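## Task

Take the tube whose cap is lavender out of the rack closest to the door and seat it fully in a free well of the rack closest to the window. No tube may touch the floor, and every other tube must stay fully seated in a rack. The glass breaks if a tube drops more than a few centimetres (about one well depth) or is knocked hard. Finish with the gripper released and the robot moved away, upright and not leaning. The result only counts if it holds without the robot supporting anything.

## Robot and tools

Robot: a wheeled base with a vertical column, a tilting head and two six-joint arms (left and right), each ending in a two-finger gripper. Folded, as at the start, it measures 0.73 m long, 0.62 m wide and 1.88 m tall, and its front lies 0.40 m ahead of the column. The base cannot move sideways. A loose object may occasionally get a small shove from outside.

Frames: the base frame sits on the floor midway between the drive wheels, below the column, with x forward, y to the left and z up. left_hand and right_hand are reported in this frame. Each is the point where the fingers meet, and the tips extend 8 mm past it. The hand z axis runs along the fingers and its y axis runs along the opening direction. quat_wxyz rotates (0,0,1) onto the finger direction. The odometry frame is the base frame as it was when the scene began.

execute_actions: actions is a list with zero or one action. An empty list only returns state and images. cameras picks which images come back: cam_head_left, cam_head_right, cam_left_wrist, cam_right_wrist, nav_camera or all. If omitted or null you get all, and [] gives none. An action can hold base, joints, or both, and may add speeds. Its motions start together and may finish at different times.
- base: one relative command. {"translate_m": d} drives straight d metres from the current spot, forward positive, range -3 to 3. {"rotate_rad": d} spins in place d radians from the current heading, left (counter-clockwise seen from above) positive, range -3.2 to 3.2.
- speeds: caps the top speed for this action only. translate_m 0.05 to 0.8 m/s and rotate_rad 0.1 to 1 rad/s, where the maximum is the default. A base move that would take too long at its capped speed is refused. Speeds do not slow the arms.
- joints: absolute targets keyed by name, not offsets. head_tilt_rad runs -0.61 to 1.308 (0 is level, positive looks down). The left arm uses left_joint1_rad to left_joint6_rad and left_gripper_m, and the right arm uses the right_ versions with the same ranges: joint1 -2.879 to 2.879, joint2 0 to 3.141, joint3 0 to 3.019, joint4 -1.692 to 1.57, joint5 -1.57 to 1.57 (positive swings the hand to the robot's right), joint6 -2.094 to 2.094 (positive rolls clockwise seen from behind the hand). Gripper values are fingertip spacing in metres, 0 to 0.093. Done tolerances are ±0.045, 0.14, 0.09, 0.055, 0.03, 0.035 rad for joints 1 to 6, ±0.003 m for the gripper and ±0.03 for the head.

Any unknown key or out-of-range value gets the whole call rejected, and nothing moves. A joint left out of an action may still be driving toward its earlier target. Once a result reports a stop, the remaining motion calls in that same reply are skipped. Between replies the robot keeps executing the last command.

Arm geometry (approximate): set joint1 to -1.57 (left) or 1.57 (right) and joints 5 and 6 to 0. The arm then lies in a plane facing forward, 0.23 m to that side of the column. Let a = j2 - 0.35, b = 1.05 + j2 - j3 and c = b - j4. The fingers point straight down when c = 1.57. The hand point is then about 0.12 + 0.39 sin a + 0.38 cos b + 0.25 cos c m ahead and 1.46 + 0.39 cos a - 0.38 sin b - 0.25 sin c m up. For example, j2, j3, j4 = 0.93, 0.78, 0.14 gives about 0.60 m ahead and 1.21 m up. The real hand usually comes out up to 5 cm lower and nearer the column, and more under load, so trust the reported hand position (good to 1-3 cm). An empty hand reaches about 1 m from the shoulder and no lower than 0.47 m, so it cannot reach the floor. Tubes are light, so the arm can hold one with the fingers pointing down almost anywhere from 0.65 to 1.6 m up and out to 0.6 m ahead.

Gripper: the fingers are 7 cm long. Their outside width is the opening plus 1 cm at the tips and plus 5 cm at the base. The body behind them is 10 x 7 cm, and the wrist camera juts 11 cm to one side. To grasp, command an opening smaller than the tube. off_target is then expected. A reported opening at least 0.002 m above the target means something is held.

Fine motion: changes below about 0.03 rad (0.08 for joints 2 and 3) may not move a joint even when it reports done. For gentle contact, step about 0.05 rad per call from your previous target. A lowered hand may drift toward the column before it rises.

Results: base_status and joint_status report done, off_target, time_out, contact_stop (base only, a stalled wheel) or not_followed. A line reading joint command not followed means a safety check blocked that arm because it came near the other arm, itself or the body. To clear it, back the moved joints off by at least 0.05 rad, or move the other arm away. A blocked arm keeps pushing and heats up. To relieve it, send its reported positions back as targets. on_its_own lists uncommanded behaviour, where held at is the target, not the position. motor_effort covers only left_wheel and right_wheel (peak in brackets). base_odometry counts wheel turns. If turned_by_wheels and turned_by_imu disagree by more than about 4% and at least 0.05 rad, the base hit something or slipped. base_tilt is in degrees. wheel_motors_off = 1 means the wheels shut off after about 3 s of hard pushing. The temperature line lists each arm's joints. MOTOR HOT appears from 85 °C, and at 100 °C an arm drops what it holds (OVER-TEMPERATURE FAULT).

Base contact: after a contact_stop, reverse 0.05 m before turning or retrying. A table top 0.30-1.20 m high can pass over the housing and strike the column.

Other tools: wait(seconds 0-10) returns state and images. zoom_image(camera, region [x0,y0,x1,y1] px, at most 504x504) enlarges the latest image. Head and nav images are 672x504 pinhole and wrist images are 504x504 fisheye. finished_scene(scene) ends the current scene permanently. Call it only once the tube is seated, the gripper is open and the robot is clear.

Avoid: dropping or banging tubes, lowering a tube from high above a well, letting the arms hit each other, pushing hard or for long, and tipping the robot.

Each tool is called after "Emit:" in YAML: its name, and indented under it one key for each argument.

## Session

Emit:
execute_actions:
  actions:
    - {"joints":{"head_tilt_rad":0.5}}

Scene clock: 0.77 s.
Motor temperatures (°C, as the motors report them): left_arm=[20 21 19 19 20 21] | right_arm=[21 22 20 18 19 18]
base_odometry: x=+0.000 y=+0.000 heading=+0.000 (m, m, rad; odometry frame)
turned_by_wheels: +0.000 (rad since the last result)
turned_by_imu: +0.000 (rad since the last result)
base_tilt: forward=+0.5 right=+0.1 (deg)
base_status: not commanded
joint_positions: head_tilt_rad=+0.518 left_joint1_rad=-1.579 left_joint2_rad=+0.902 left_joint3_rad=+0.418 left_joint4_rad=-0.978 left_joint5_rad=-0.015 left_joint6_rad=+0.054 left_gripper_m=+0.094 right_joint1_rad=+1.571 right_joint2_rad=+0.896 right_joint3_rad=+0.389 right_joint4_rad=-0.950 right_joint5_rad=+0.015 right_joint6_rad=+0.019 right_gripper_m=+0.095
joint_status: all done
wheel_motors_off: 0
motor_effort: left_wheel=+1(1) right_wheel=+3(3) (%)
left_hand: x=+0.1439 y=+0.2255 z=+1.2562 quat_wxyz=(+0.452, -0.031, -0.892, +0.008) (m; base frame)
right_hand: x=+0.1338 y=-0.2280 z=+1.2562 quat_wxyz=(+0.450, -0.005, -0.893, +0.011) (m; base frame)
pictures: cam_head_left, cam_head_right, cam_left_wrist, cam_right_wrist, nav_camera
camera_calibration (this result's frames):
cam_head_left: T_world_to_cam=[[0.0785187, -0.995742, -0.0482894, 0.13098], [-0.450239, 0.00779736, -0.892874, 1.39992], [0.889449, 0.0918491, -0.44771, 0.55995], [0, 0, 0, 1]] pos_world=[0.121969, 0.0680762, 1.50698]
cam_head_right: T_world_to_cam=[[0.0726746, -0.995918, -0.0535255, 0.0163628], [-0.459844, 0.0141634, -0.887887, 1.39658], [0.885021, 0.0891402, -0.456938, 0.582659], [0, 0, 0, 1]] pos_world=[0.125353, -0.0554227, 1.50712]
cam_left_wrist: T_world_to_cam=[[-0.0372382, -0.998824, 0.0310555, 0.186017], [0.0043949, 0.0309131, 0.999512, -1.2607], [-0.999297, 0.0373565, 0.00323858, 0.254355], [0, 0, 0, 1]] pos_world=[0.266644, 0.215269, 1.25349]
cam_right_wrist: T_world_to_cam=[[0.00558713, -0.999798, 0.0193035, -0.252664], [-0.0260783, 0.0191515, 0.999476, -1.24107], [-0.999644, -0.00608761, -0.025966, 0.289321], [0, 0, 0, 1]] pos_world=[0.258264, -0.227083, 1.25282]
Images, in order (width x height): cam_head_left 672x504, cam_head_right 672x504, cam_left_wrist 504x504, cam_right_wrist 504x504, nav_camera 672x504.

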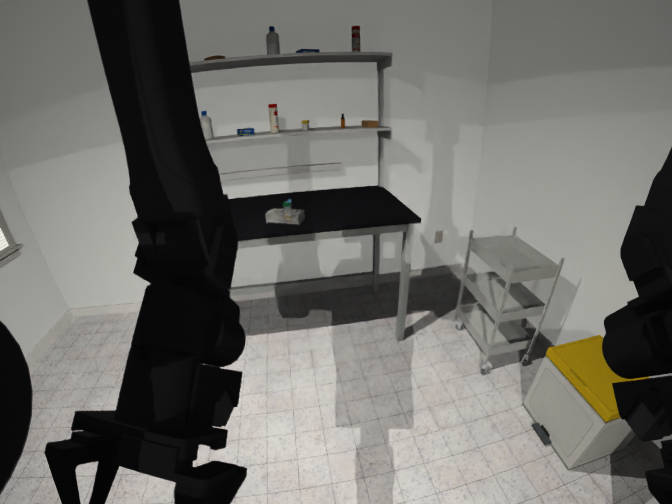

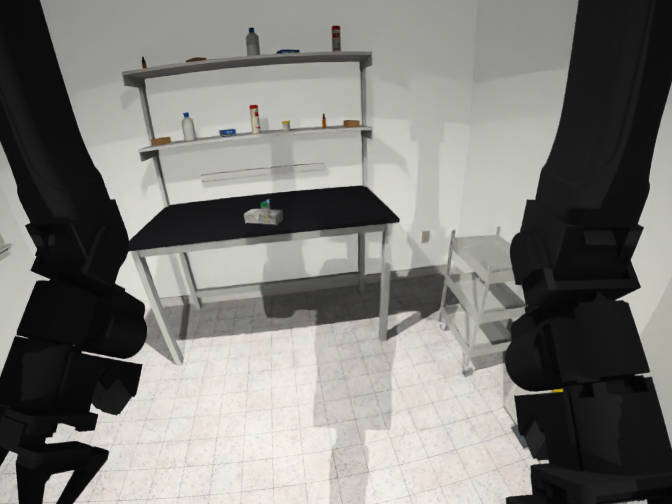

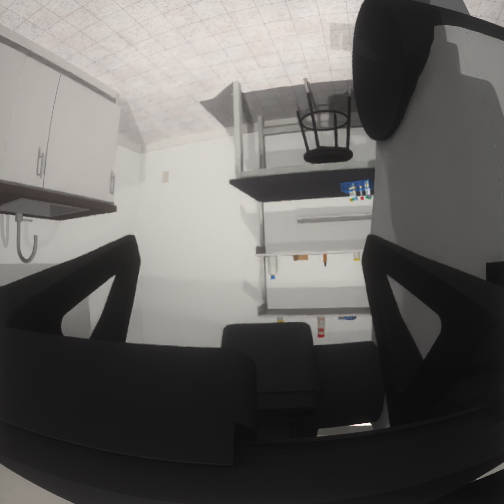

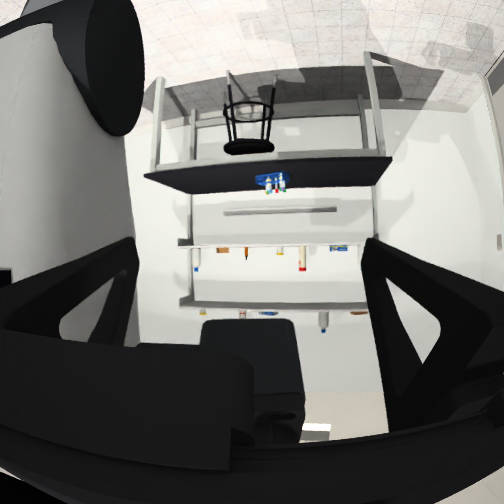

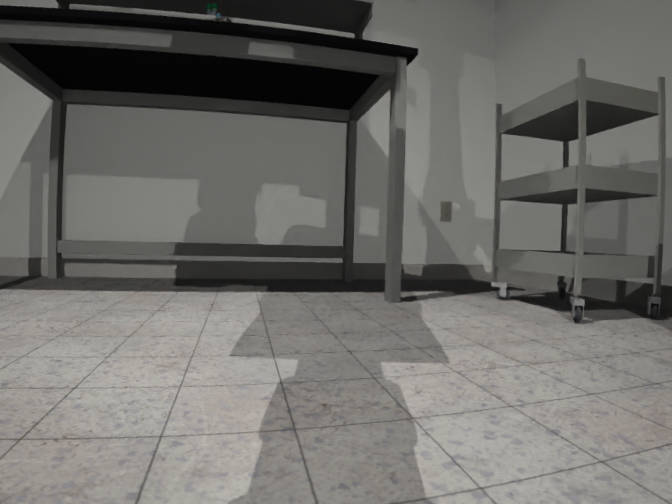

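Emit:
execute_actions:
  actions:
    - {"base":{"rotate_rad":3.14}}
  cameras: ["cam_head_left","cam_head_right"]

Scene clock: 6.57 s.
Motor temperatures (°C, as the motors report them): left_arm=[20 21 19 19 20 21] | right_arm=[21 22 20 18 19 18]
base_odometry: x=+0.000 y=+0.000 heading=+3.139 (m, m, rad; odometry frame)
turned_by_wheels: +3.139 (rad since the last result)
turned_by_imu: +3.173 (rad since the last result)
base_tilt: forward=+0.4 right=+0.0 (deg)
base_status: done
joint_positions: head_tilt_rad=+0.518 left_joint1_rad=-1.579 left_joint2_rad=+0.902 left_joint3_rad=+0.418 left_joint4_rad=-0.978 left_joint5_rad=-0.015 left_joint6_rad=+0.054 left_gripper_m=+0.094 right_joint1_rad=+1.571 right_joint2_rad=+0.896 right_joint3_rad=+0.389 right_joint4_rad=-0.950 right_joint5_rad=+0.015 right_joint6_rad=+0.019 right_gripper_m=+0.095
joint_status: not commanded
wheel_motors_off: 0
motor_effort: left_wheel=-2(30) right_wheel=+2(35) (%)
left_hand: x=+0.1439 y=+0.2255 z=+1.2562 quat_wxyz=(+0.452, -0.031, -0.892, +0.008) (m; base frame)
right_hand: x=+0.1338 y=-0.2280 z=+1.2562 quat_wxyz=(+0.450, -0.005, -0.893, +0.011) (m; base frame)
pictures: cam_head_left, cam_head_right
camera_calibration (this result's frames):
cam_head_left: T_world_to_cam=[[0.0785241, -0.995742, -0.0482806, 0.130967], [-0.450139, 0.00779736, -0.892924, 1.4], [0.889499, 0.0918491, -0.44761, 0.559794], [0, 0, 0, 1]] pos_world=[0.121973, 0.0680762, 1.50698]
cam_head_right: T_world_to_cam=[[0.0726806, -0.995918, -0.0535174, 0.01635], [-0.459745, 0.0141634, -0.887938, 1.39665], [0.885072, 0.0891402, -0.456839, 0.582505], [0, 0, 0, 1]] pos_world=[0.125356, -0.0554227, 1.50713]
Images, in order (width x height): cam_head_left 672x504, cam_head_right 672x504.

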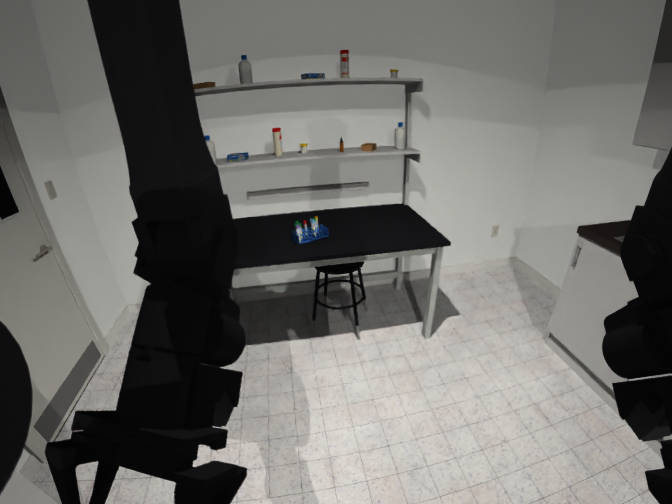

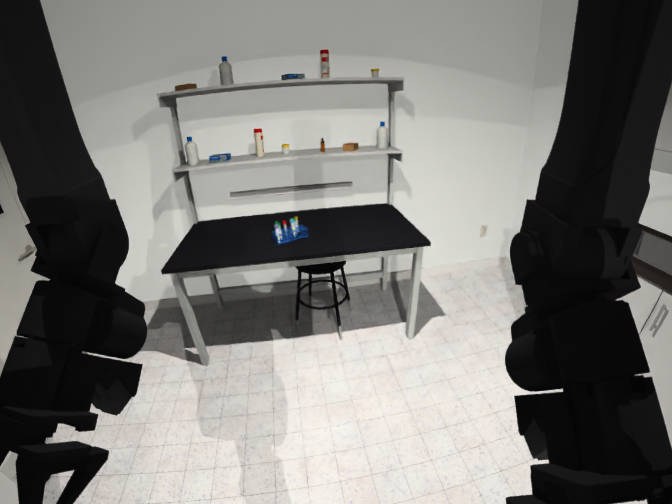

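Emit:
execute_actions:
  actions:
    - {"base":{"rotate_rad":0.094},"joints":{"left_joint2_rad":1.653,"left_joint3_rad":0.944,"left_joint4_rad":0.759,"left_joint1_rad":-1.57,"left_joint5_rad":0,"left_joint6_rad":0,"left_gripper_m":0.04,"head_tilt_rad":0.9}}
  cameras: []

Emit:
execute_actions:
  actions:
    - {"base":{"translate_m":1.25}}
  cameras: ["cam_head_left","cam_left_wrist"]

Scene clock: 12.07 s.
Motor temperatures (°C, as the motors report them): left_arm=[20 21 19 19 20 21] | right_arm=[21 22 20 18 19 18]
base_odometry: x=+0.000 y=+0.000 heading=-3.051 (m, m, rad; odometry frame)
turned_by_wheels: +0.093 (rad since the last result)
turned_by_imu: +0.093 (rad since the last result)
base_tilt: forward=+0.4 right=+0.1 (deg)
base_status: done
joint_positions: head_tilt_rad=+0.901 left_joint1_rad=-1.578 left_joint2_rad=+1.660 left_joint3_rad=+0.944 left_joint4_rad=+0.749 left_joint5_rad=-0.003 left_joint6_rad=+0.011 left_gripper_m=+0.040 right_joint1_rad=+1.571 right_joint2_rad=+0.896 right_joint3_rad=+0.389 right_joint4_rad=-0.950 right_joint5_rad=+0.015 right_joint6_rad=+0.019 right_gripper_m=+0.095
joint_status: all done
wheel_motors_off: 0
motor_effort: left_wheel=-4(26) right_wheel=+2(26) (%)
left_hand: x=+0.5528 y=+0.2204 z=+0.9701 quat_wxyz=(-0.275, -0.006, -0.962, +0.000) (m; base frame)
right_hand: x=+0.1338 y=-0.2280 z=+1.2562 quat_wxyz=(+0.450, -0.005, -0.893, +0.011) (m; base frame)
pictures: none
No camera images: the call's "cameras" was empty. Leave "cameras" out to get every camera's image.

Scene clock: 15.60 s.
Motor temperatures (°C, as the motors report them): left_arm=[20 22 19 19 20 21] | right_arm=[21 22 20 18 19 18]
base_odometry: x=-1.245 y=-0.114 heading=-3.050 (m, m, rad; odometry frame)
turned_by_wheels: +0.000 (rad since the last result)
turned_by_imu: +0.000 (rad since the last result)
base_tilt: forward=+0.4 right=+0.0 (deg)
base_status: done
joint_positions: head_tilt_rad=+0.902 left_joint1_rad=-1.578 left_joint2_rad=+1.660 left_joint3_rad=+0.942 left_joint4_rad=+0.749 left_joint5_rad=-0.003 left_joint6_rad=+0.011 left_gripper_m=+0.040 right_joint1_rad=+1.571 right_joint2_rad=+0.896 right_joint3_rad=+0.389 right_joint4_rad=-0.950 right_joint5_rad=+0.015 right_joint6_rad=+0.019 right_gripper_m=+0.095
joint_status: not commanded
wheel_motors_off: 0
motor_effort: left_wheel=+0(44) right_wheel=-1(50) (%)
left_hand: x=+0.5519 y=+0.2204 z=+0.9700 quat_wxyz=(-0.274, -0.006, -0.962, +0.000) (m; base frame)
right_hand: x=+0.1340 y=-0.2280 z=+1.2561 quat_wxyz=(+0.449, -0.005, -0.893, +0.011) (m; base frame)
pictures: cam_head_left, cam_left_wrist
camera_calibration (this result's frames):
cam_head_left: T_world_to_cam=[[0.0547492, -0.995742, -0.0741592, 0.172008], [-0.751598, 0.00779736, -0.659575, 1.05571], [0.657345, 0.0918491, -0.747971, 1.03396], [0, 0, 0, 1]] pos_world=[0.104387, 0.0680762, 1.48245]
cam_left_wrist: T_world_to_cam=[[0.0000883299, -0.999971, 0.00759096, 0.207428], [-0.99667, 0.000530897, 0.0815334, 0.47331], [-0.0815351, -0.00757289, -0.996642, 1.13653], [0, 0, 0, 1]] pos_world=[0.564383, 0.215778, 1.09255]
Images, in order (width x height): cam_head_left 672x504, cam_left_wrist 504x504.

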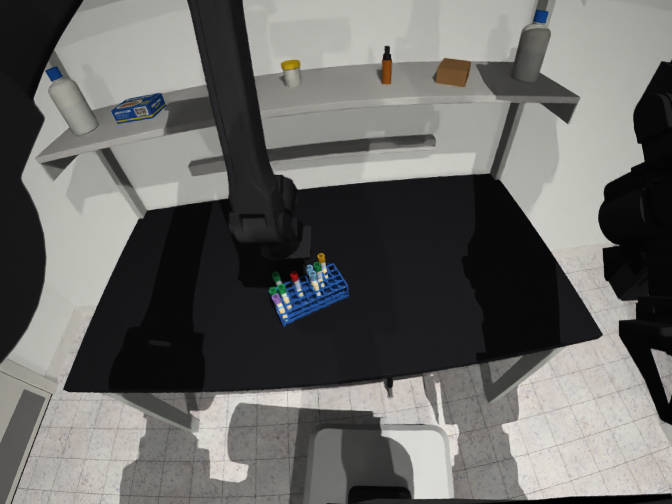

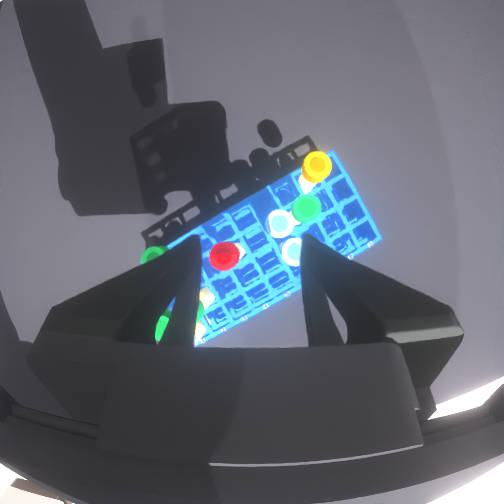

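Emit:
zoom_image:
  camera: "cam_head_left"
  region: [260, 250, 360, 335]

Region (260, 250, 360, 335) of cam_head_left's 672x504 image, scaled by 5.040, with more detail than that image has; it fills the top 428 rows of this view, and the rest is white.

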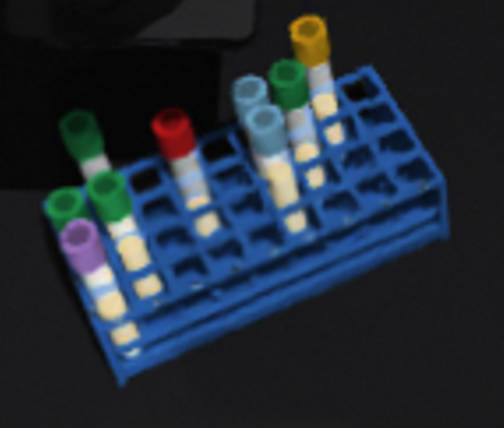

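Emit:
execute_actions:
  actions:
    - {"base":{"rotate_rad":0.122},"joints":{"left_joint2_rad":1.898,"left_joint3_rad":1.06,"left_joint4_rad":0.89}}
  cameras: ["cam_left_wrist"]

Scene clock: 22.43 s.
Motor temperatures (°C, as the motors report them): left_arm=[20 22 19 19 20 21] | right_arm=[21 23 20 18 19 18]
base_odometry: x=-1.245 y=-0.114 heading=-2.929 (m, m, rad; odometry frame)
turned_by_wheels: +0.121 (rad since the last result)
turned_by_imu: +0.119 (rad since the last result)
base_tilt: forward=+0.5 right=+0.0 (deg)
base_status: done
joint_positions: head_tilt_rad=+0.902 left_joint1_rad=-1.570 left_joint2_rad=+1.916 left_joint3_rad=+1.055 left_joint4_rad=+0.886 left_joint5_rad=-0.002 left_joint6_rad=+0.011 left_gripper_m=+0.040 right_joint1_rad=+1.571 right_joint2_rad=+0.896 right_joint3_rad=+0.389 right_joint4_rad=-0.950 right_joint5_rad=+0.015 right_joint6_rad=+0.019 right_gripper_m=+0.095
joint_status: all done
wheel_motors_off: 0
motor_effort: left_wheel=+0(46) right_wheel=+1(38) (%)
left_hand: x=+0.5102 y=+0.2253 z=+0.8863 quat_wxyz=(-0.271, -0.005, -0.963, -0.003) (m; base frame)
right_hand: x=+0.1340 y=-0.2280 z=+1.2561 quat_wxyz=(+0.449, -0.005, -0.893, +0.011) (m; base frame)
pictures: cam_left_wrist
camera_calibration (this result's frames):
cam_left_wrist: T_world_to_cam=[[0.00331484, -0.999993, 0.00193787, 0.216279], [-0.99615, -0.00313233, 0.0876077, 0.433825], [-0.087601, -0.00222082, -0.996153, 1.05113], [0, 0, 0, 1]] pos_world=[0.523518, 0.21997, 1.00866]
Images, in order (width x height): cam_left_wrist 504x504.

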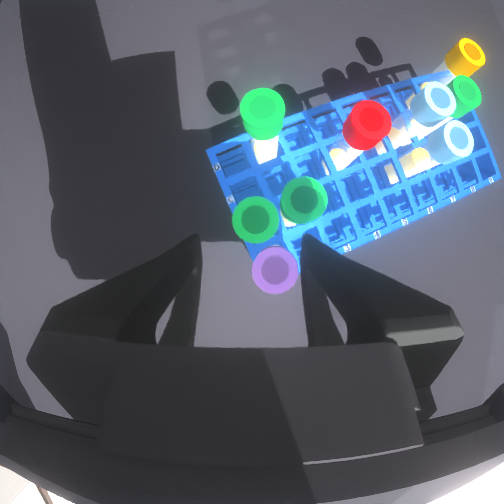

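Emit:
execute_actions:
  actions:
    - {"joints":{"left_joint2_rad":2.026,"left_joint3_rad":1.134,"left_joint4_rad":0.935,"left_gripper_m":0.046}}
  cameras: ["cam_left_wrist"]

Scene clock: 26.50 s.
Motor temperatures (°C, as the motors report them): left_arm=[20 22 19 19 20 21] | right_arm=[21 23 20 18 19 18]
base_odometry: x=-1.245 y=-0.114 heading=-2.929 (m, m, rad; odometry frame)
turned_by_wheels: +0.000 (rad since the last result)
turned_by_imu: -0.002 (rad since the last result)
base_tilt: forward=+0.5 right=+0.1 (deg)
base_status: not commanded
joint_positions: head_tilt_rad=+0.902 left_joint1_rad=-1.570 left_joint2_rad=+2.022 left_joint3_rad=+1.142 left_joint4_rad=+0.931 left_joint5_rad=+0.001 left_joint6_rad=+0.011 left_gripper_m=+0.046 right_joint1_rad=+1.571 right_joint2_rad=+0.896 right_joint3_rad=+0.389 right_joint4_rad=-0.950 right_joint5_rad=+0.015 right_joint6_rad=+0.019 right_gripper_m=+0.095
joint_status: all done
wheel_motors_off: 0
motor_effort: left_wheel=-3(3) right_wheel=+4(4) (%)
left_hand: x=+0.5067 y=+0.2248 z=+0.8513 quat_wxyz=(-0.283, -0.005, -0.959, -0.001) (m; base frame)
right_hand: x=+0.1340 y=-0.2280 z=+1.2561 quat_wxyz=(+0.449, -0.005, -0.893, +0.011) (m; base frame)
pictures: cam_left_wrist
camera_calibration (this result's frames):
cam_left_wrist: T_world_to_cam=[[0.00159523, -0.999988, 0.00457754, 0.214472], [-0.998067, -0.00130778, 0.0621271, 0.455626], [-0.0621204, -0.0046678, -0.998058, 1.00526], [0, 0, 0, 1]] pos_world=[0.516851, 0.219757, 0.974016]
Images, in order (width x height): cam_left_wrist 504x504.

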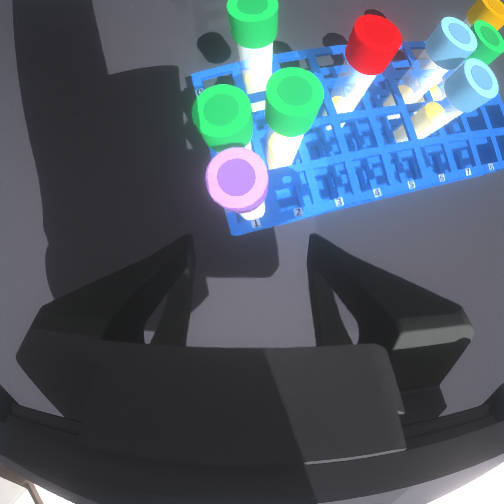

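Emit:
execute_actions:
  actions:
    - {"joints":{"left_joint2_rad":2.02,"left_joint3_rad":1.175,"left_joint4_rad":0.91}}
  cameras: ["cam_left_wrist"]

Scene clock: 29.20 s.
Motor temperatures (°C, as the motors report them): left_arm=[20 22 19 19 20 21] | right_arm=[21 23 20 18 19 18]
base_odometry: x=-1.245 y=-0.114 heading=-2.929 (m, m, rad; odometry frame)
turned_by_wheels: +0.000 (rad since the last result)
turned_by_imu: -0.001 (rad since the last result)
base_tilt: forward=+0.4 right=+0.0 (deg)
base_status: not commanded
joint_positions: head_tilt_rad=+0.902 left_joint1_rad=-1.570 left_joint2_rad=+2.022 left_joint3_rad=+1.174 left_joint4_rad=+0.912 left_joint5_rad=+0.001 left_joint6_rad=+0.011 left_gripper_m=+0.046 right_joint1_rad=+1.571 right_joint2_rad=+0.896 right_joint3_rad=+0.389 right_joint4_rad=-0.950 right_joint5_rad=+0.015 right_joint6_rad=+0.019 right_gripper_m=+0.095
joint_status: all done
wheel_motors_off: 0
motor_effort: left_wheel=-3(3) right_wheel=+3(4) (%)
left_hand: x=+0.5211 y=+0.2248 z=+0.8491 quat_wxyz=(-0.290, -0.005, -0.957, -0.001) (m; base frame)
right_hand: x=+0.1340 y=-0.2280 z=+1.2561 quat_wxyz=(+0.449, -0.005, -0.893, +0.011) (m; base frame)
pictures: cam_left_wrist
camera_calibration (this result's frames):
cam_left_wrist: T_world_to_cam=[[0.0015261, -0.999988, 0.00459542, 0.214484], [-0.998826, -0.00130184, 0.0484151, 0.482135], [-0.0484086, -0.00466392, -0.998817, 0.997416], [0, 0, 0, 1]] pos_world=[0.529525, 0.219761, 0.971907]
Images, in order (width x height): cam_left_wrist 504x504.

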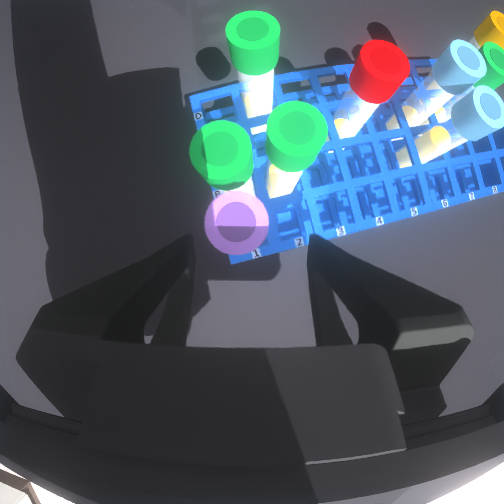

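Emit:
execute_actions:
  actions:
    - {"joints":{"left_joint3_rad":1.21,"left_joint4_rad":0.89}}
  cameras: ["cam_left_wrist"]

Scene clock: 30.97 s.
Motor temperatures (°C, as the motors report them): left_arm=[20 22 19 19 20 21] | right_arm=[21 23 20 18 19 18]
base_odometry: x=-1.245 y=-0.114 heading=-2.929 (m, m, rad; odometry frame)
turned_by_wheels: +0.000 (rad since the last result)
turned_by_imu: -0.001 (rad since the last result)
base_tilt: forward=+0.4 right=+0.0 (deg)
base_status: not commanded
joint_positions: head_tilt_rad=+0.902 left_joint1_rad=-1.570 left_joint2_rad=+2.022 left_joint3_rad=+1.209 left_joint4_rad=+0.893 left_joint5_rad=+0.001 left_joint6_rad=+0.011 left_gripper_m=+0.046 right_joint1_rad=+1.571 right_joint2_rad=+0.896 right_joint3_rad=+0.389 right_joint4_rad=-0.950 right_joint5_rad=+0.015 right_joint6_rad=+0.019 right_gripper_m=+0.095
joint_status: all done
wheel_motors_off: 0
motor_effort: left_wheel=-2(3) right_wheel=+2(3) (%)
left_hand: x=+0.5370 y=+0.2248 z=+0.8471 quat_wxyz=(-0.297, -0.005, -0.955, -0.001) (m; base frame)
right_hand: x=+0.1340 y=-0.2280 z=+1.2561 quat_wxyz=(+0.449, -0.005, -0.893, +0.011) (m; base frame)
pictures: cam_left_wrist
camera_calibration (this result's frames):
cam_left_wrist: T_world_to_cam=[[0.00144901, -0.999988, 0.00461418, 0.2145], [-0.999449, -0.00129518, 0.033169, 0.511345], [-0.0331626, -0.0046597, -0.999439, 0.988579], [0, 0, 0, 1]] pos_world=[0.543536, 0.219766, 0.970074]
Images, in order (width x height): cam_left_wrist 504x504.

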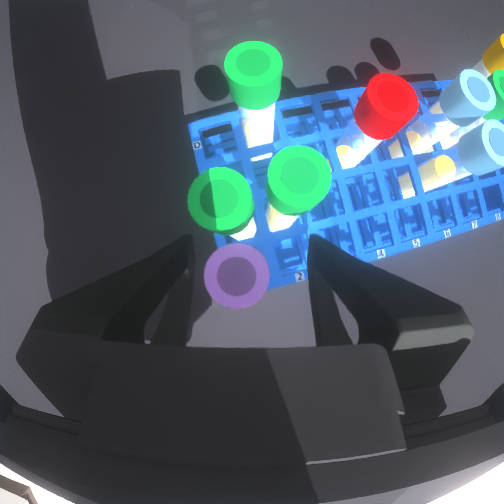

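Emit:
execute_actions:
  actions:
    - {"joints":{"left_gripper_m":0.0}}
  cameras: ["cam_left_wrist"]

Scene clock: 32.20 s.
Motor temperatures (°C, as the motors report them): left_arm=[20 22 19 19 20 21] | right_arm=[21 23 20 18 19 18]
base_odometry: x=-1.245 y=-0.114 heading=-2.929 (m, m, rad; odometry frame)
turned_by_wheels: +0.000 (rad since the last result)
turned_by_imu: +0.000 (rad since the last result)
base_tilt: forward=+0.4 right=+0.0 (deg)
base_status: not commanded
joint_positions: head_tilt_rad=+0.902 left_joint1_rad=-1.570 left_joint2_rad=+2.022 left_joint3_rad=+1.209 left_joint4_rad=+0.893 left_joint5_rad=+0.001 left_joint6_rad=+0.011 left_gripper_m=+0.016 right_joint1_rad=+1.571 right_joint2_rad=+0.896 right_joint3_rad=+0.389 right_joint4_rad=-0.950 right_joint5_rad=+0.015 right_joint6_rad=+0.019 right_gripper_m=+0.095
joint_status: left_gripper_m off_target (ended at +0.016, target +0.000)
wheel_motors_off: 0
motor_effort: left_wheel=-2(3) right_wheel=+1(3) (%)
left_hand: x=+0.5370 y=+0.2248 z=+0.8471 quat_wxyz=(-0.297, -0.005, -0.955, -0.001) (m; base frame)
right_hand: x=+0.1340 y=-0.2280 z=+1.2561 quat_wxyz=(+0.449, -0.005, -0.893, +0.011) (m; base frame)
pictures: cam_left_wrist
camera_calibration (this result's frames):
cam_left_wrist: T_world_to_cam=[[0.00144901, -0.999988, 0.00461418, 0.2145], [-0.999449, -0.00129518, 0.033169, 0.511345], [-0.0331626, -0.0046597, -0.999439, 0.988579], [0, 0, 0, 1]] pos_world=[0.543536, 0.219766, 0.970074]
Images, in order (width x height): cam_left_wrist 504x504.

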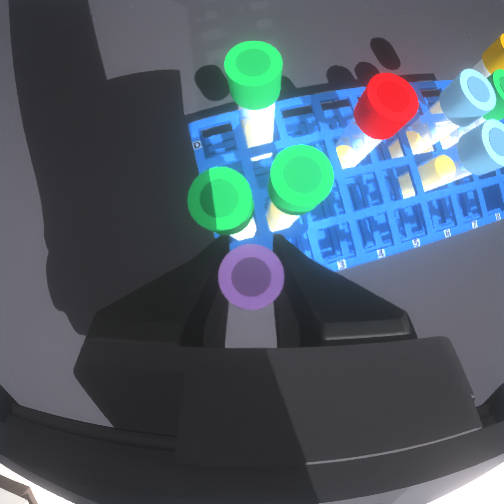

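Emit:
execute_actions:
  actions:
    - {"joints":{"left_joint2_rad":1.90,"left_joint3_rad":1.085,"left_joint4_rad":0.90}}
  cameras: ["cam_left_wrist"]

Scene clock: 34.77 s.
Motor temperatures (°C, as the motors report them): left_arm=[20 22 19 19 20 21] | right_arm=[21 23 20 18 19 18]
base_odometry: x=-1.245 y=-0.114 heading=-2.929 (m, m, rad; odometry frame)
turned_by_wheels: +0.000 (rad since the last result)
turned_by_imu: -0.001 (rad since the last result)
base_tilt: forward=+0.5 right=+0.0 (deg)
base_status: not commanded
joint_positions: head_tilt_rad=+0.902 left_joint1_rad=-1.570 left_joint2_rad=+1.909 left_joint3_rad=+1.085 left_joint4_rad=+0.893 left_joint5_rad=+0.001 left_joint6_rad=+0.011 left_gripper_m=+0.016 right_joint1_rad=+1.571 right_joint2_rad=+0.896 right_joint3_rad=+0.389 right_joint4_rad=-0.950 right_joint5_rad=+0.015 right_joint6_rad=+0.019 right_gripper_m=+0.095
joint_status: all done
wheel_motors_off: 0
motor_effort: left_wheel=-3(3) right_wheel=+3(3) (%)
left_hand: x=+0.5328 y=+0.2248 z=+0.8903 quat_wxyz=(-0.292, -0.005, -0.956, -0.002) (m; base frame)
right_hand: x=+0.1340 y=-0.2280 z=+1.2561 quat_wxyz=(+0.449, -0.005, -0.893, +0.011) (m; base frame)
pictures: cam_left_wrist
camera_calibration (this result's frames):
cam_left_wrist: T_world_to_cam=[[0.00171785, -0.999989, 0.00428418, 0.214502], [-0.999021, -0.00152672, 0.044223, 0.495726], [-0.0442159, -0.00435595, -0.999013, 1.03707], [0, 0, 0, 1]] pos_world=[0.540727, 0.219774, 1.01321]
Images, in order (width x height): cam_left_wrist 504x504.

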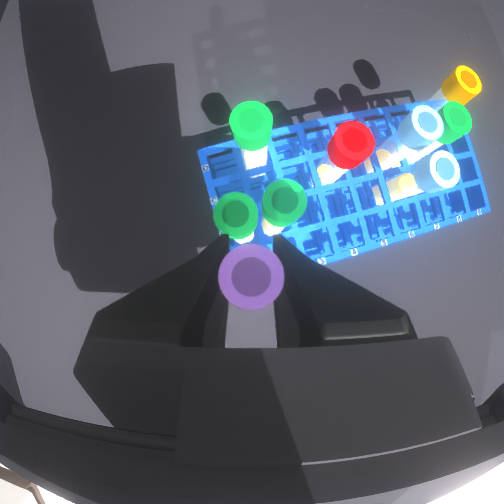

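Emit:
execute_actions:
  actions:
    - {"joints":{"left_joint2_rad":1.60,"left_joint3_rad":0.83,"left_joint4_rad":0.82}}
  cameras: ["cam_left_wrist"]

Scene clock: 36.70 s.
Motor temperatures (°C, as the motors report them): left_arm=[20 22 19 19 20 21] | right_arm=[21 23 20 18 19 18]
base_odometry: x=-1.245 y=-0.114 heading=-2.929 (m, m, rad; odometry frame)
turned_by_wheels: +0.000 (rad since the last result)
turned_by_imu: -0.001 (rad since the last result)
base_tilt: forward=+0.5 right=+0.0 (deg)
base_status: not commanded
joint_positions: head_tilt_rad=+0.902 left_joint1_rad=-1.570 left_joint2_rad=+1.590 left_joint3_rad=+0.832 left_joint4_rad=+0.820 left_joint5_rad=+0.001 left_joint6_rad=+0.011 left_gripper_m=+0.016 right_joint1_rad=+1.571 right_joint2_rad=+0.896 right_joint3_rad=+0.389 right_joint4_rad=-0.950 right_joint5_rad=+0.015 right_joint6_rad=+0.019 right_gripper_m=+0.095
joint_status: all done
wheel_motors_off: 0
motor_effort: left_wheel=-3(3) right_wheel=+3(4) (%)
left_hand: x=+0.5357 y=+0.2248 z=+1.0035 quat_wxyz=(-0.289, -0.005, -0.957, -0.001) (m; base frame)
right_hand: x=+0.1340 y=-0.2280 z=+1.2561 quat_wxyz=(+0.449, -0.005, -0.893, +0.011) (m; base frame)
pictures: cam_left_wrist
camera_calibration (this result's frames):
cam_left_wrist: T_world_to_cam=[[0.0017449, -0.999989, 0.00427575, 0.213957], [-0.998751, -0.00152921, 0.0499387, 0.487719], [-0.0499317, -0.00435755, -0.998743, 1.15302], [0, 0, 0, 1]] pos_world=[0.544309, 0.219725, 1.1263]
Images, in order (width x height): cam_left_wrist 504x504.

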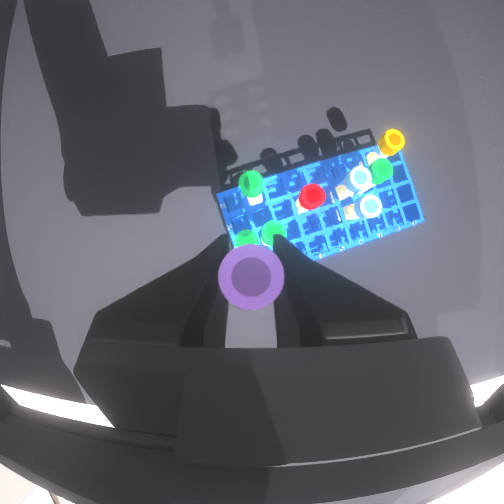

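Emit:
execute_actions:
  actions:
    - {"base":{"translate_m":-0.3}}
  cameras: []

Emit:
execute_actions:
  actions:
    - {"base":{"rotate_rad":3.075}}
  cameras: []

Emit:
execute_actions:
  actions:
    - {"base":{"translate_m":2.45}}
  cameras: ["cam_head_right","cam_left_wrist"]

Scene clock: 43.97 s.
Motor temperatures (°C, as the motors report them): left_arm=[20 22 19 19 20 21] | right_arm=[21 23 20 18 19 18]
base_odometry: x=-0.952 y=-0.051 heading=-2.929 (m, m, rad; odometry frame)
turned_by_wheels: +0.001 (rad since the last result)
turned_by_imu: -0.001 (rad since the last result)
base_tilt: forward=+0.4 right=+0.1 (deg)
base_status: done
joint_positions: head_tilt_rad=+0.902 left_joint1_rad=-1.570 left_joint2_rad=+1.590 left_joint3_rad=+0.828 left_joint4_rad=+0.820 left_joint5_rad=+0.001 left_joint6_rad=+0.011 left_gripper_m=+0.016 right_joint1_rad=+1.571 right_joint2_rad=+0.896 right_joint3_rad=+0.385 right_joint4_rad=-0.950 right_joint5_rad=+0.015 right_joint6_rad=+0.019 right_gripper_m=+0.095
joint_status: not commanded
wheel_motors_off: 0
motor_effort: left_wheel=+1(66) right_wheel=+1(40) (%)
left_hand: x=+0.5331 y=+0.2248 z=+1.0031 quat_wxyz=(-0.287, -0.005, -0.958, -0.001) (m; base frame)
right_hand: x=+0.1318 y=-0.2280 z=+1.2569 quat_wxyz=(+0.451, -0.005, -0.892, +0.011) (m; base frame)
pictures: none
No camera images: the call's "cameras" was empty. Leave "cameras" out to get every camera's image.

Scene clock: 48.33 s.
Motor temperatures (°C, as the motors report them): left_arm=[20 22 19 19 20 21] | right_arm=[21 23 20 18 19 18]
base_odometry: x=-0.952 y=-0.051 heading=+0.146 (m, m, rad; odometry frame)
turned_by_wheels: +3.074 (rad since the last result)
turned_by_imu: +3.108 (rad since the last result)
base_tilt: forward=+0.5 right=+0.0 (deg)
base_status: done
joint_positions: head_tilt_rad=+0.902 left_joint1_rad=-1.570 left_joint2_rad=+1.590 left_joint3_rad=+0.828 left_joint4_rad=+0.820 left_joint5_rad=+0.001 left_joint6_rad=+0.011 left_gripper_m=+0.016 right_joint1_rad=+1.571 right_joint2_rad=+0.896 right_joint3_rad=+0.385 right_joint4_rad=-0.950 right_joint5_rad=+0.015 right_joint6_rad=+0.019 right_gripper_m=+0.095
joint_status: not commanded
wheel_motors_off: 0
motor_effort: left_wheel=-2(40) right_wheel=+3(39) (%)
left_hand: x=+0.5331 y=+0.2248 z=+1.0031 quat_wxyz=(-0.287, -0.005, -0.958, -0.001) (m; base frame)
right_hand: x=+0.1318 y=-0.2280 z=+1.2569 quat_wxyz=(+0.451, -0.005, -0.892, +0.011) (m; base frame)
pictures: none
No camera images: the call's "cameras" was empty. Leave "cameras" out to get every camera's image.

Scene clock: 53.37 s.
Motor temperatures (°C, as the motors report them): left_arm=[20 22 19 19 20 21] | right_arm=[21 23 20 18 19 18]
base_odometry: x=+1.472 y=+0.305 heading=+0.146 (m, m, rad; odometry frame)
turned_by_wheels: +0.000 (rad since the last result)
turned_by_imu: +0.000 (rad since the last result)
base_tilt: forward=+0.4 right=+0.0 (deg)
base_status: done
joint_positions: head_tilt_rad=+0.902 left_joint1_rad=-1.570 left_joint2_rad=+1.590 left_joint3_rad=+0.830 left_joint4_rad=+0.820 left_joint5_rad=+0.001 left_joint6_rad=+0.011 left_gripper_m=+0.016 right_joint1_rad=+1.571 right_joint2_rad=+0.896 right_joint3_rad=+0.389 right_joint4_rad=-0.950 right_joint5_rad=+0.015 right_joint6_rad=+0.019 right_gripper_m=+0.095
joint_status: not commanded
wheel_motors_off: 0
motor_effort: left_wheel=+0(45) right_wheel=+0(49) (%)
left_hand: x=+0.5343 y=+0.2248 z=+1.0032 quat_wxyz=(-0.288, -0.005, -0.958, -0.001) (m; base frame)
right_hand: x=+0.1338 y=-0.2280 z=+1.2562 quat_wxyz=(+0.450, -0.005, -0.893, +0.011) (m; base frame)
pictures: cam_head_right, cam_left_wrist
camera_calibration (this result's frames):
cam_head_right: T_world_to_cam=[[0.0473362, -0.995918, -0.0768496, 0.0535488], [-0.75893, 0.0141634, -0.651018, 1.04675], [0.649449, 0.0891402, -0.755162, 1.0537], [0, 0, 0, 1]] pos_world=[0.107551, -0.0554227, 1.48129]
cam_left_wrist: T_world_to_cam=[[0.0017575, -0.999989, 0.00427176, 0.213957], [-0.998614, -0.00153037, 0.0526055, 0.483637], [-0.0525984, -0.0043583, -0.998606, 1.15394], [0, 0, 0, 1]] pos_world=[0.543286, 0.219724, 1.12598]
Images, in order (width x height): cam_head_right 672x504, cam_left_wrist 504x504.

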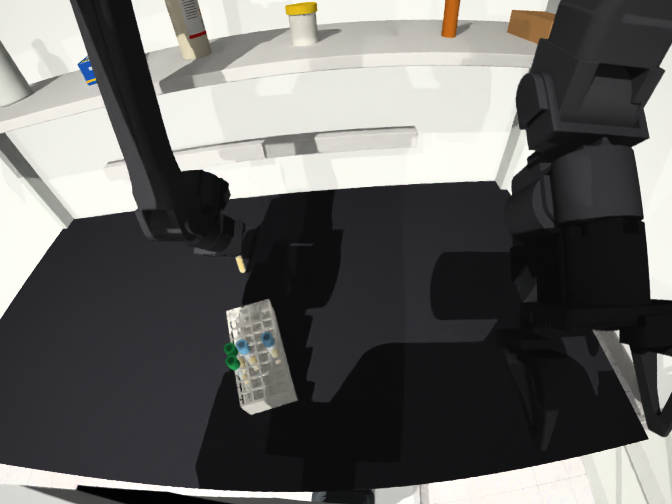

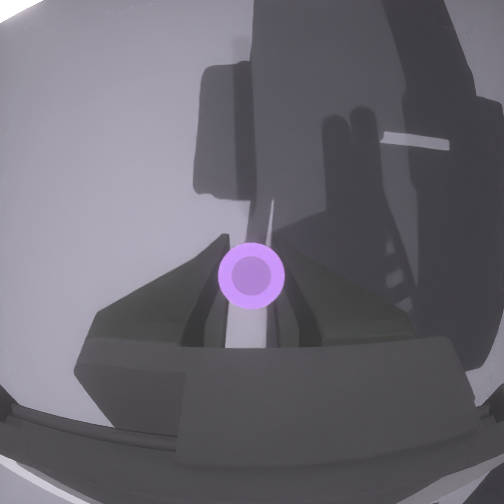

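Emit:
execute_actions:
  actions:
    - {"base":{"translate_m":-0.05},"joints":{"left_joint2_rad":1.83,"left_joint3_rad":0.985,"left_joint4_rad":0.895}}
  cameras: ["cam_left_wrist"]

Scene clock: 58.60 s.
Motor temperatures (°C, as the motors report them): left_arm=[20 22 19 19 20 21] | right_arm=[21 23 20 18 19 18]
base_odometry: x=+1.423 y=+0.298 heading=+0.146 (m, m, rad; odometry frame)
turned_by_wheels: +0.000 (rad since the last result)
turned_by_imu: -0.002 (rad since the last result)
base_tilt: forward=+0.4 right=+0.1 (deg)
base_status: done
joint_positions: head_tilt_rad=+0.902 left_joint1_rad=-1.570 left_joint2_rad=+1.705 left_joint3_rad=+1.004 left_joint4_rad=+0.960 left_joint5_rad=+0.001 left_joint6_rad=+0.011 left_gripper_m=+0.016 right_joint1_rad=+1.571 right_joint2_rad=+0.896 right_joint3_rad=+0.386 right_joint4_rad=-0.950 right_joint5_rad=+0.015 right_joint6_rad=+0.019 right_gripper_m=+0.095
joint_status: left_joint4_rad time_out (moved +0.140 of +0.075); the others done
wheel_motors_off: 0
on_its_own: left_joint4_rad reads +0.960 and still pushes toward +0.895 since a time_out
motor_effort: left_wheel=+0(33) right_wheel=+1(34) (%)
left_hand: x=+0.6057 y=+0.2248 z=+0.9865 quat_wxyz=(-0.381, -0.005, -0.925, -0.002) (m; base frame)
right_hand: x=+0.1322 y=-0.2280 z=+1.2568 quat_wxyz=(+0.451, -0.005, -0.892, +0.011) (m; base frame)
pictures: cam_left_wrist
camera_calibration (this result's frames):
cam_left_wrist: T_world_to_cam=[[0.000800007, -0.99999, 0.00447447, 0.214309], [-0.989453, -0.00143969, -0.144844, 0.744965], [0.144849, -0.00431141, -0.989444, 1.01243], [0, 0, 0, 1]] pos_world=[0.590287, 0.219744, 1.10869]
Images, in order (width x height): cam_left_wrist 504x504.

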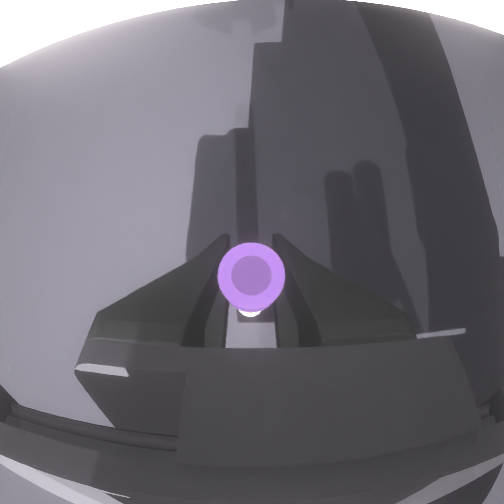

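Emit:
execute_actions:
  actions: []
  cameras: ["cam_head_right","cam_head_left"]

Scene clock: 60.33 s.
Motor temperatures (°C, as the motors report them): left_arm=[20 22 19 19 20 21] | right_arm=[21 23 20 18 19 18]
base_odometry: x=+1.423 y=+0.298 heading=+0.146 (m, m, rad; odometry frame)
turned_by_wheels: +0.000 (rad since the last result)
turned_by_imu: -0.001 (rad since the last result)
base_tilt: forward=+0.4 right=+0.0 (deg)
base_status: done
joint_positions: head_tilt_rad=+0.902 left_joint1_rad=-1.570 left_joint2_rad=+1.705 left_joint3_rad=+1.004 left_joint4_rad=+0.960 left_joint5_rad=+0.001 left_joint6_rad=+0.011 left_gripper_m=+0.016 right_joint1_rad=+1.571 right_joint2_rad=+0.896 right_joint3_rad=+0.386 right_joint4_rad=-0.950 right_joint5_rad=+0.015 right_joint6_rad=+0.019 right_gripper_m=+0.095
joint_status: left_joint4_rad time_out (moved +0.140 of +0.075); the others done
wheel_motors_off: 0
on_its_own: left_joint4_rad reads +0.960 and still pushes toward +0.895 since a time_out
motor_effort: left_wheel=+0(33) right_wheel=+1(34) (%)
left_hand: x=+0.6057 y=+0.2248 z=+0.9865 quat_wxyz=(-0.381, -0.005, -0.925, -0.002) (m; base frame)
right_hand: x=+0.1322 y=-0.2280 z=+1.2568 quat_wxyz=(+0.451, -0.005, -0.892, +0.011) (m; base frame)
pictures: cam_head_left, cam_head_right
camera_calibration (this result's frames):
cam_head_left: T_world_to_cam=[[0.0547028, -0.995742, -0.0741934, 0.172063], [-0.752011, 0.00779736, -0.659105, 1.05501], [0.656877, 0.0918491, -0.748383, 1.03461], [0, 0, 0, 1]] pos_world=[0.104351, 0.0680762, 1.48241]
cam_head_right: T_world_to_cam=[[0.0473224, -0.995918, -0.0768581, 0.0535626], [-0.759047, 0.0141634, -0.650881, 1.04655], [0.649313, 0.0891402, -0.755279, 1.05389], [0, 0, 0, 1]] pos_world=[0.107541, -0.0554227, 1.48128]
Images, in order (width x height): cam_head_left 672x504, cam_head_right 672x504.

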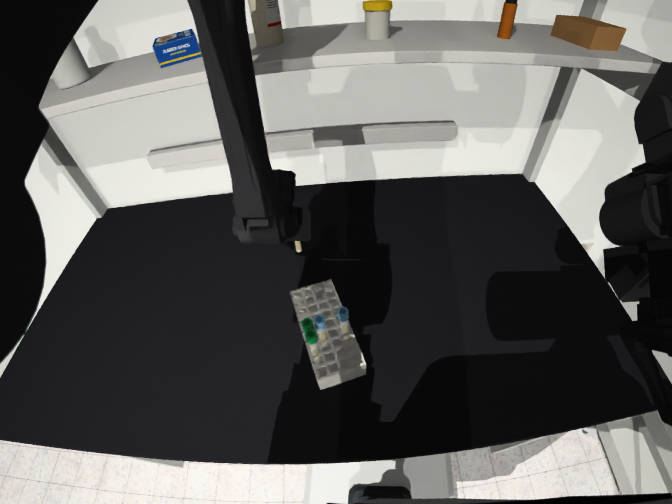

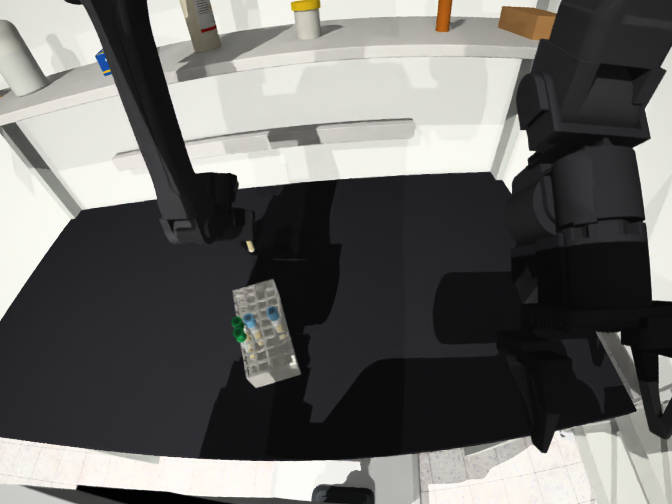

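Emit:
execute_actions:
  actions:
    - {"base":{"translate_m":-0.15},"joints":{"left_joint2_rad":1.795,"left_joint3_rad":1.348,"left_joint4_rad":0.497}}
  cameras: ["cam_left_wrist","cam_head_right"]

Scene clock: 69.33 s.
Motor temperatures (°C, as the motors report them): left_arm=[20 22 19 19 20 21] | right_arm=[21 23 20 18 19 18]
base_odometry: x=+1.274 y=+0.276 heading=+0.145 (m, m, rad; odometry frame)
turned_by_wheels: -0.001 (rad since the last result)
turned_by_imu: -0.003 (rad since the last result)
base_tilt: forward=+0.4 right=+0.0 (deg)
base_status: done
joint_positions: head_tilt_rad=+0.903 left_joint1_rad=-1.570 left_joint2_rad=+1.782 left_joint3_rad=+1.346 left_joint4_rad=+0.501 left_joint5_rad=+0.001 left_joint6_rad=+0.011 left_gripper_m=+0.015 right_joint1_rad=+1.571 right_joint2_rad=+0.895 right_joint3_rad=+0.387 right_joint4_rad=-0.950 right_joint5_rad=+0.015 right_joint6_rad=+0.019 right_gripper_m=+0.095
joint_status: all done
wheel_motors_off: 0
motor_effort: left_wheel=-1(39) right_wheel=+0(43) (%)
left_hand: x=+0.6748 y=+0.2248 z=+0.9227 quat_wxyz=(-0.290, -0.005, -0.957, -0.001) (m; base frame)
right_hand: x=+0.1328 y=-0.2280 z=+1.2566 quat_wxyz=(+0.450, -0.005, -0.893, +0.011) (m; base frame)
pictures: cam_head_right, cam_left_wrist
camera_calibration (this result's frames):
cam_head_right: T_world_to_cam=[[0.0473052, -0.995918, -0.0768687, 0.0535798], [-0.759193, 0.0141634, -0.650712, 1.0463], [0.649145, 0.0891402, -0.755424, 1.05412], [0, 0, 0, 1]] pos_world=[0.107528, -0.0554227, 1.48126]
cam_left_wrist: T_world_to_cam=[[0.00173769, -0.999989, 0.00427801, 0.214134], [-0.998826, -0.00152855, 0.0484147, 0.632122], [-0.0484076, -0.00435712, -0.998818, 1.07831], [0, 0, 0, 1]] pos_world=[0.683206, 0.219797, 1.04551]
Images, in order (width x height): cam_head_right 672x504, cam_left_wrist 504x504.

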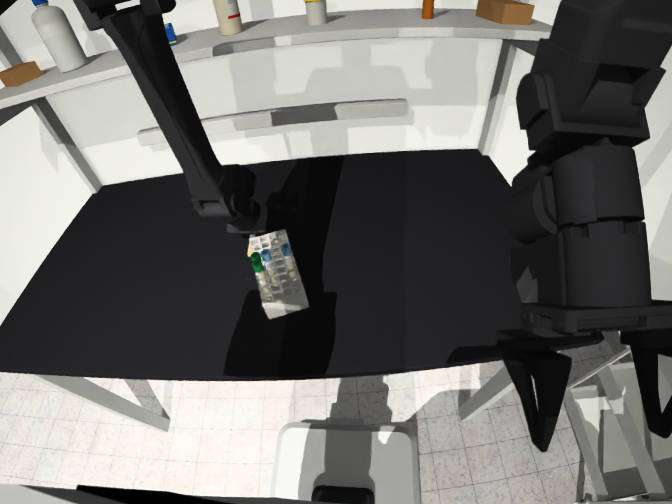

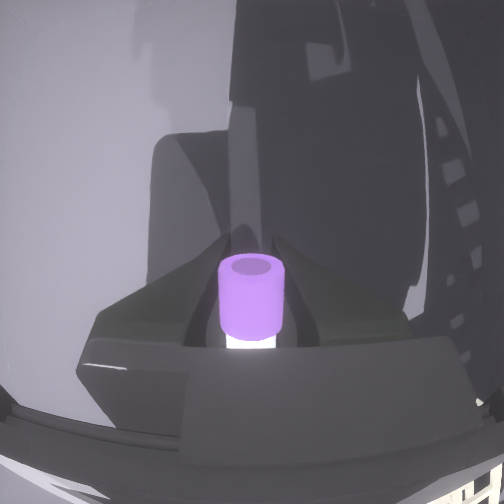

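Emit:
execute_actions:
  actions:
    - {"joints":{"left_joint2_rad":1.589,"left_joint3_rad":1.19,"left_joint4_rad":0.449}}
  cameras: ["cam_left_wrist","cam_head_right"]

Scene clock: 73.43 s.
Motor temperatures (°C, as the motors report them): left_arm=[20 22 19 19 20 21] | right_arm=[21 23 20 18 19 18]
base_odometry: x=+1.274 y=+0.276 heading=+0.145 (m, m, rad; odometry frame)
turned_by_wheels: +0.000 (rad since the last result)
turned_by_imu: -0.002 (rad since the last result)
base_tilt: forward=+0.5 right=+0.0 (deg)
base_status: not commanded
joint_positions: head_tilt_rad=+0.903 left_joint1_rad=-1.570 left_joint2_rad=+1.588 left_joint3_rad=+1.185 left_joint4_rad=+0.449 left_joint5_rad=-0.001 left_joint6_rad=+0.010 left_gripper_m=+0.015 right_joint1_rad=+1.571 right_joint2_rad=+0.895 right_joint3_rad=+0.387 right_joint4_rad=-0.950 right_joint5_rad=+0.015 right_joint6_rad=+0.019 right_gripper_m=+0.095
joint_status: all done
wheel_motors_off: 0
motor_effort: left_wheel=-1(2) right_wheel=+2(2) (%)
left_hand: x=+0.6668 y=+0.2250 z=+0.9943 quat_wxyz=(-0.281, -0.005, -0.960, -0.002) (m; base frame)
right_hand: x=+0.1328 y=-0.2280 z=+1.2566 quat_wxyz=(+0.450, -0.005, -0.893, +0.011) (m; base frame)
pictures: cam_head_right, cam_left_wrist
camera_calibration (this result's frames):
cam_head_right: T_world_to_cam=[[0.0473052, -0.995918, -0.0768687, 0.0535798], [-0.759193, 0.0141634, -0.650712, 1.0463], [0.649145, 0.0891402, -0.755424, 1.05412], [0, 0, 0, 1]] pos_world=[0.107528, -0.0554227, 1.48126]
cam_left_wrist: T_world_to_cam=[[0.00308206, -0.999988, 0.00369898, 0.213683], [-0.997795, -0.00283001, 0.0663126, 0.602504], [-0.0663014, -0.0038952, -0.997792, 1.16032], [0, 0, 0, 1]] pos_world=[0.677448, 0.219906, 1.11702]
Images, in order (width x height): cam_head_right 672x504, cam_left_wrist 504x504.

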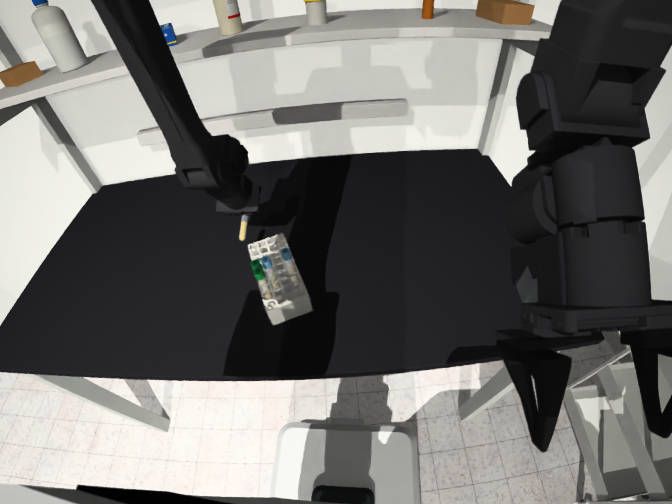

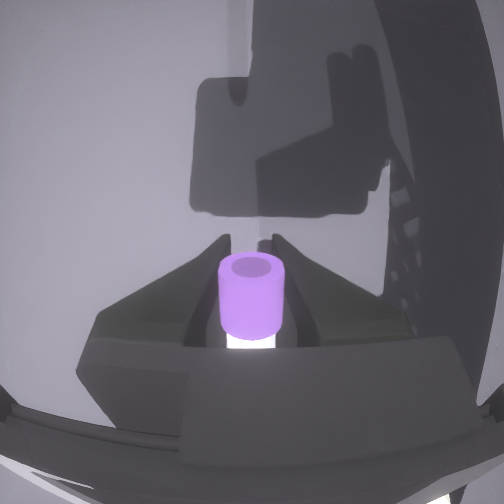

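Emit:
zoom_image:
  camera: "cam_head_right"
  region: [200, 170, 300, 270]

Region (200, 170, 300, 270) of cam_head_right's 672x504 image, scaled by 5.040, with more detail than that image has.

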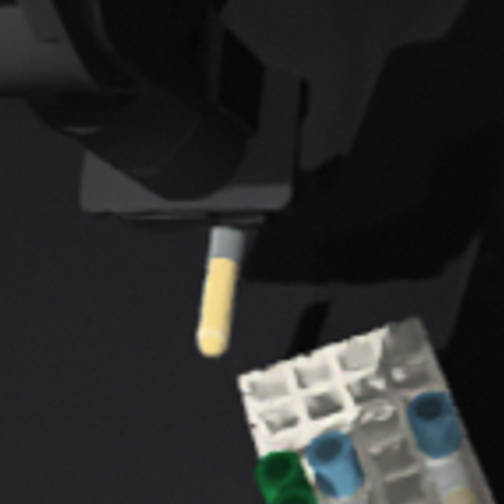

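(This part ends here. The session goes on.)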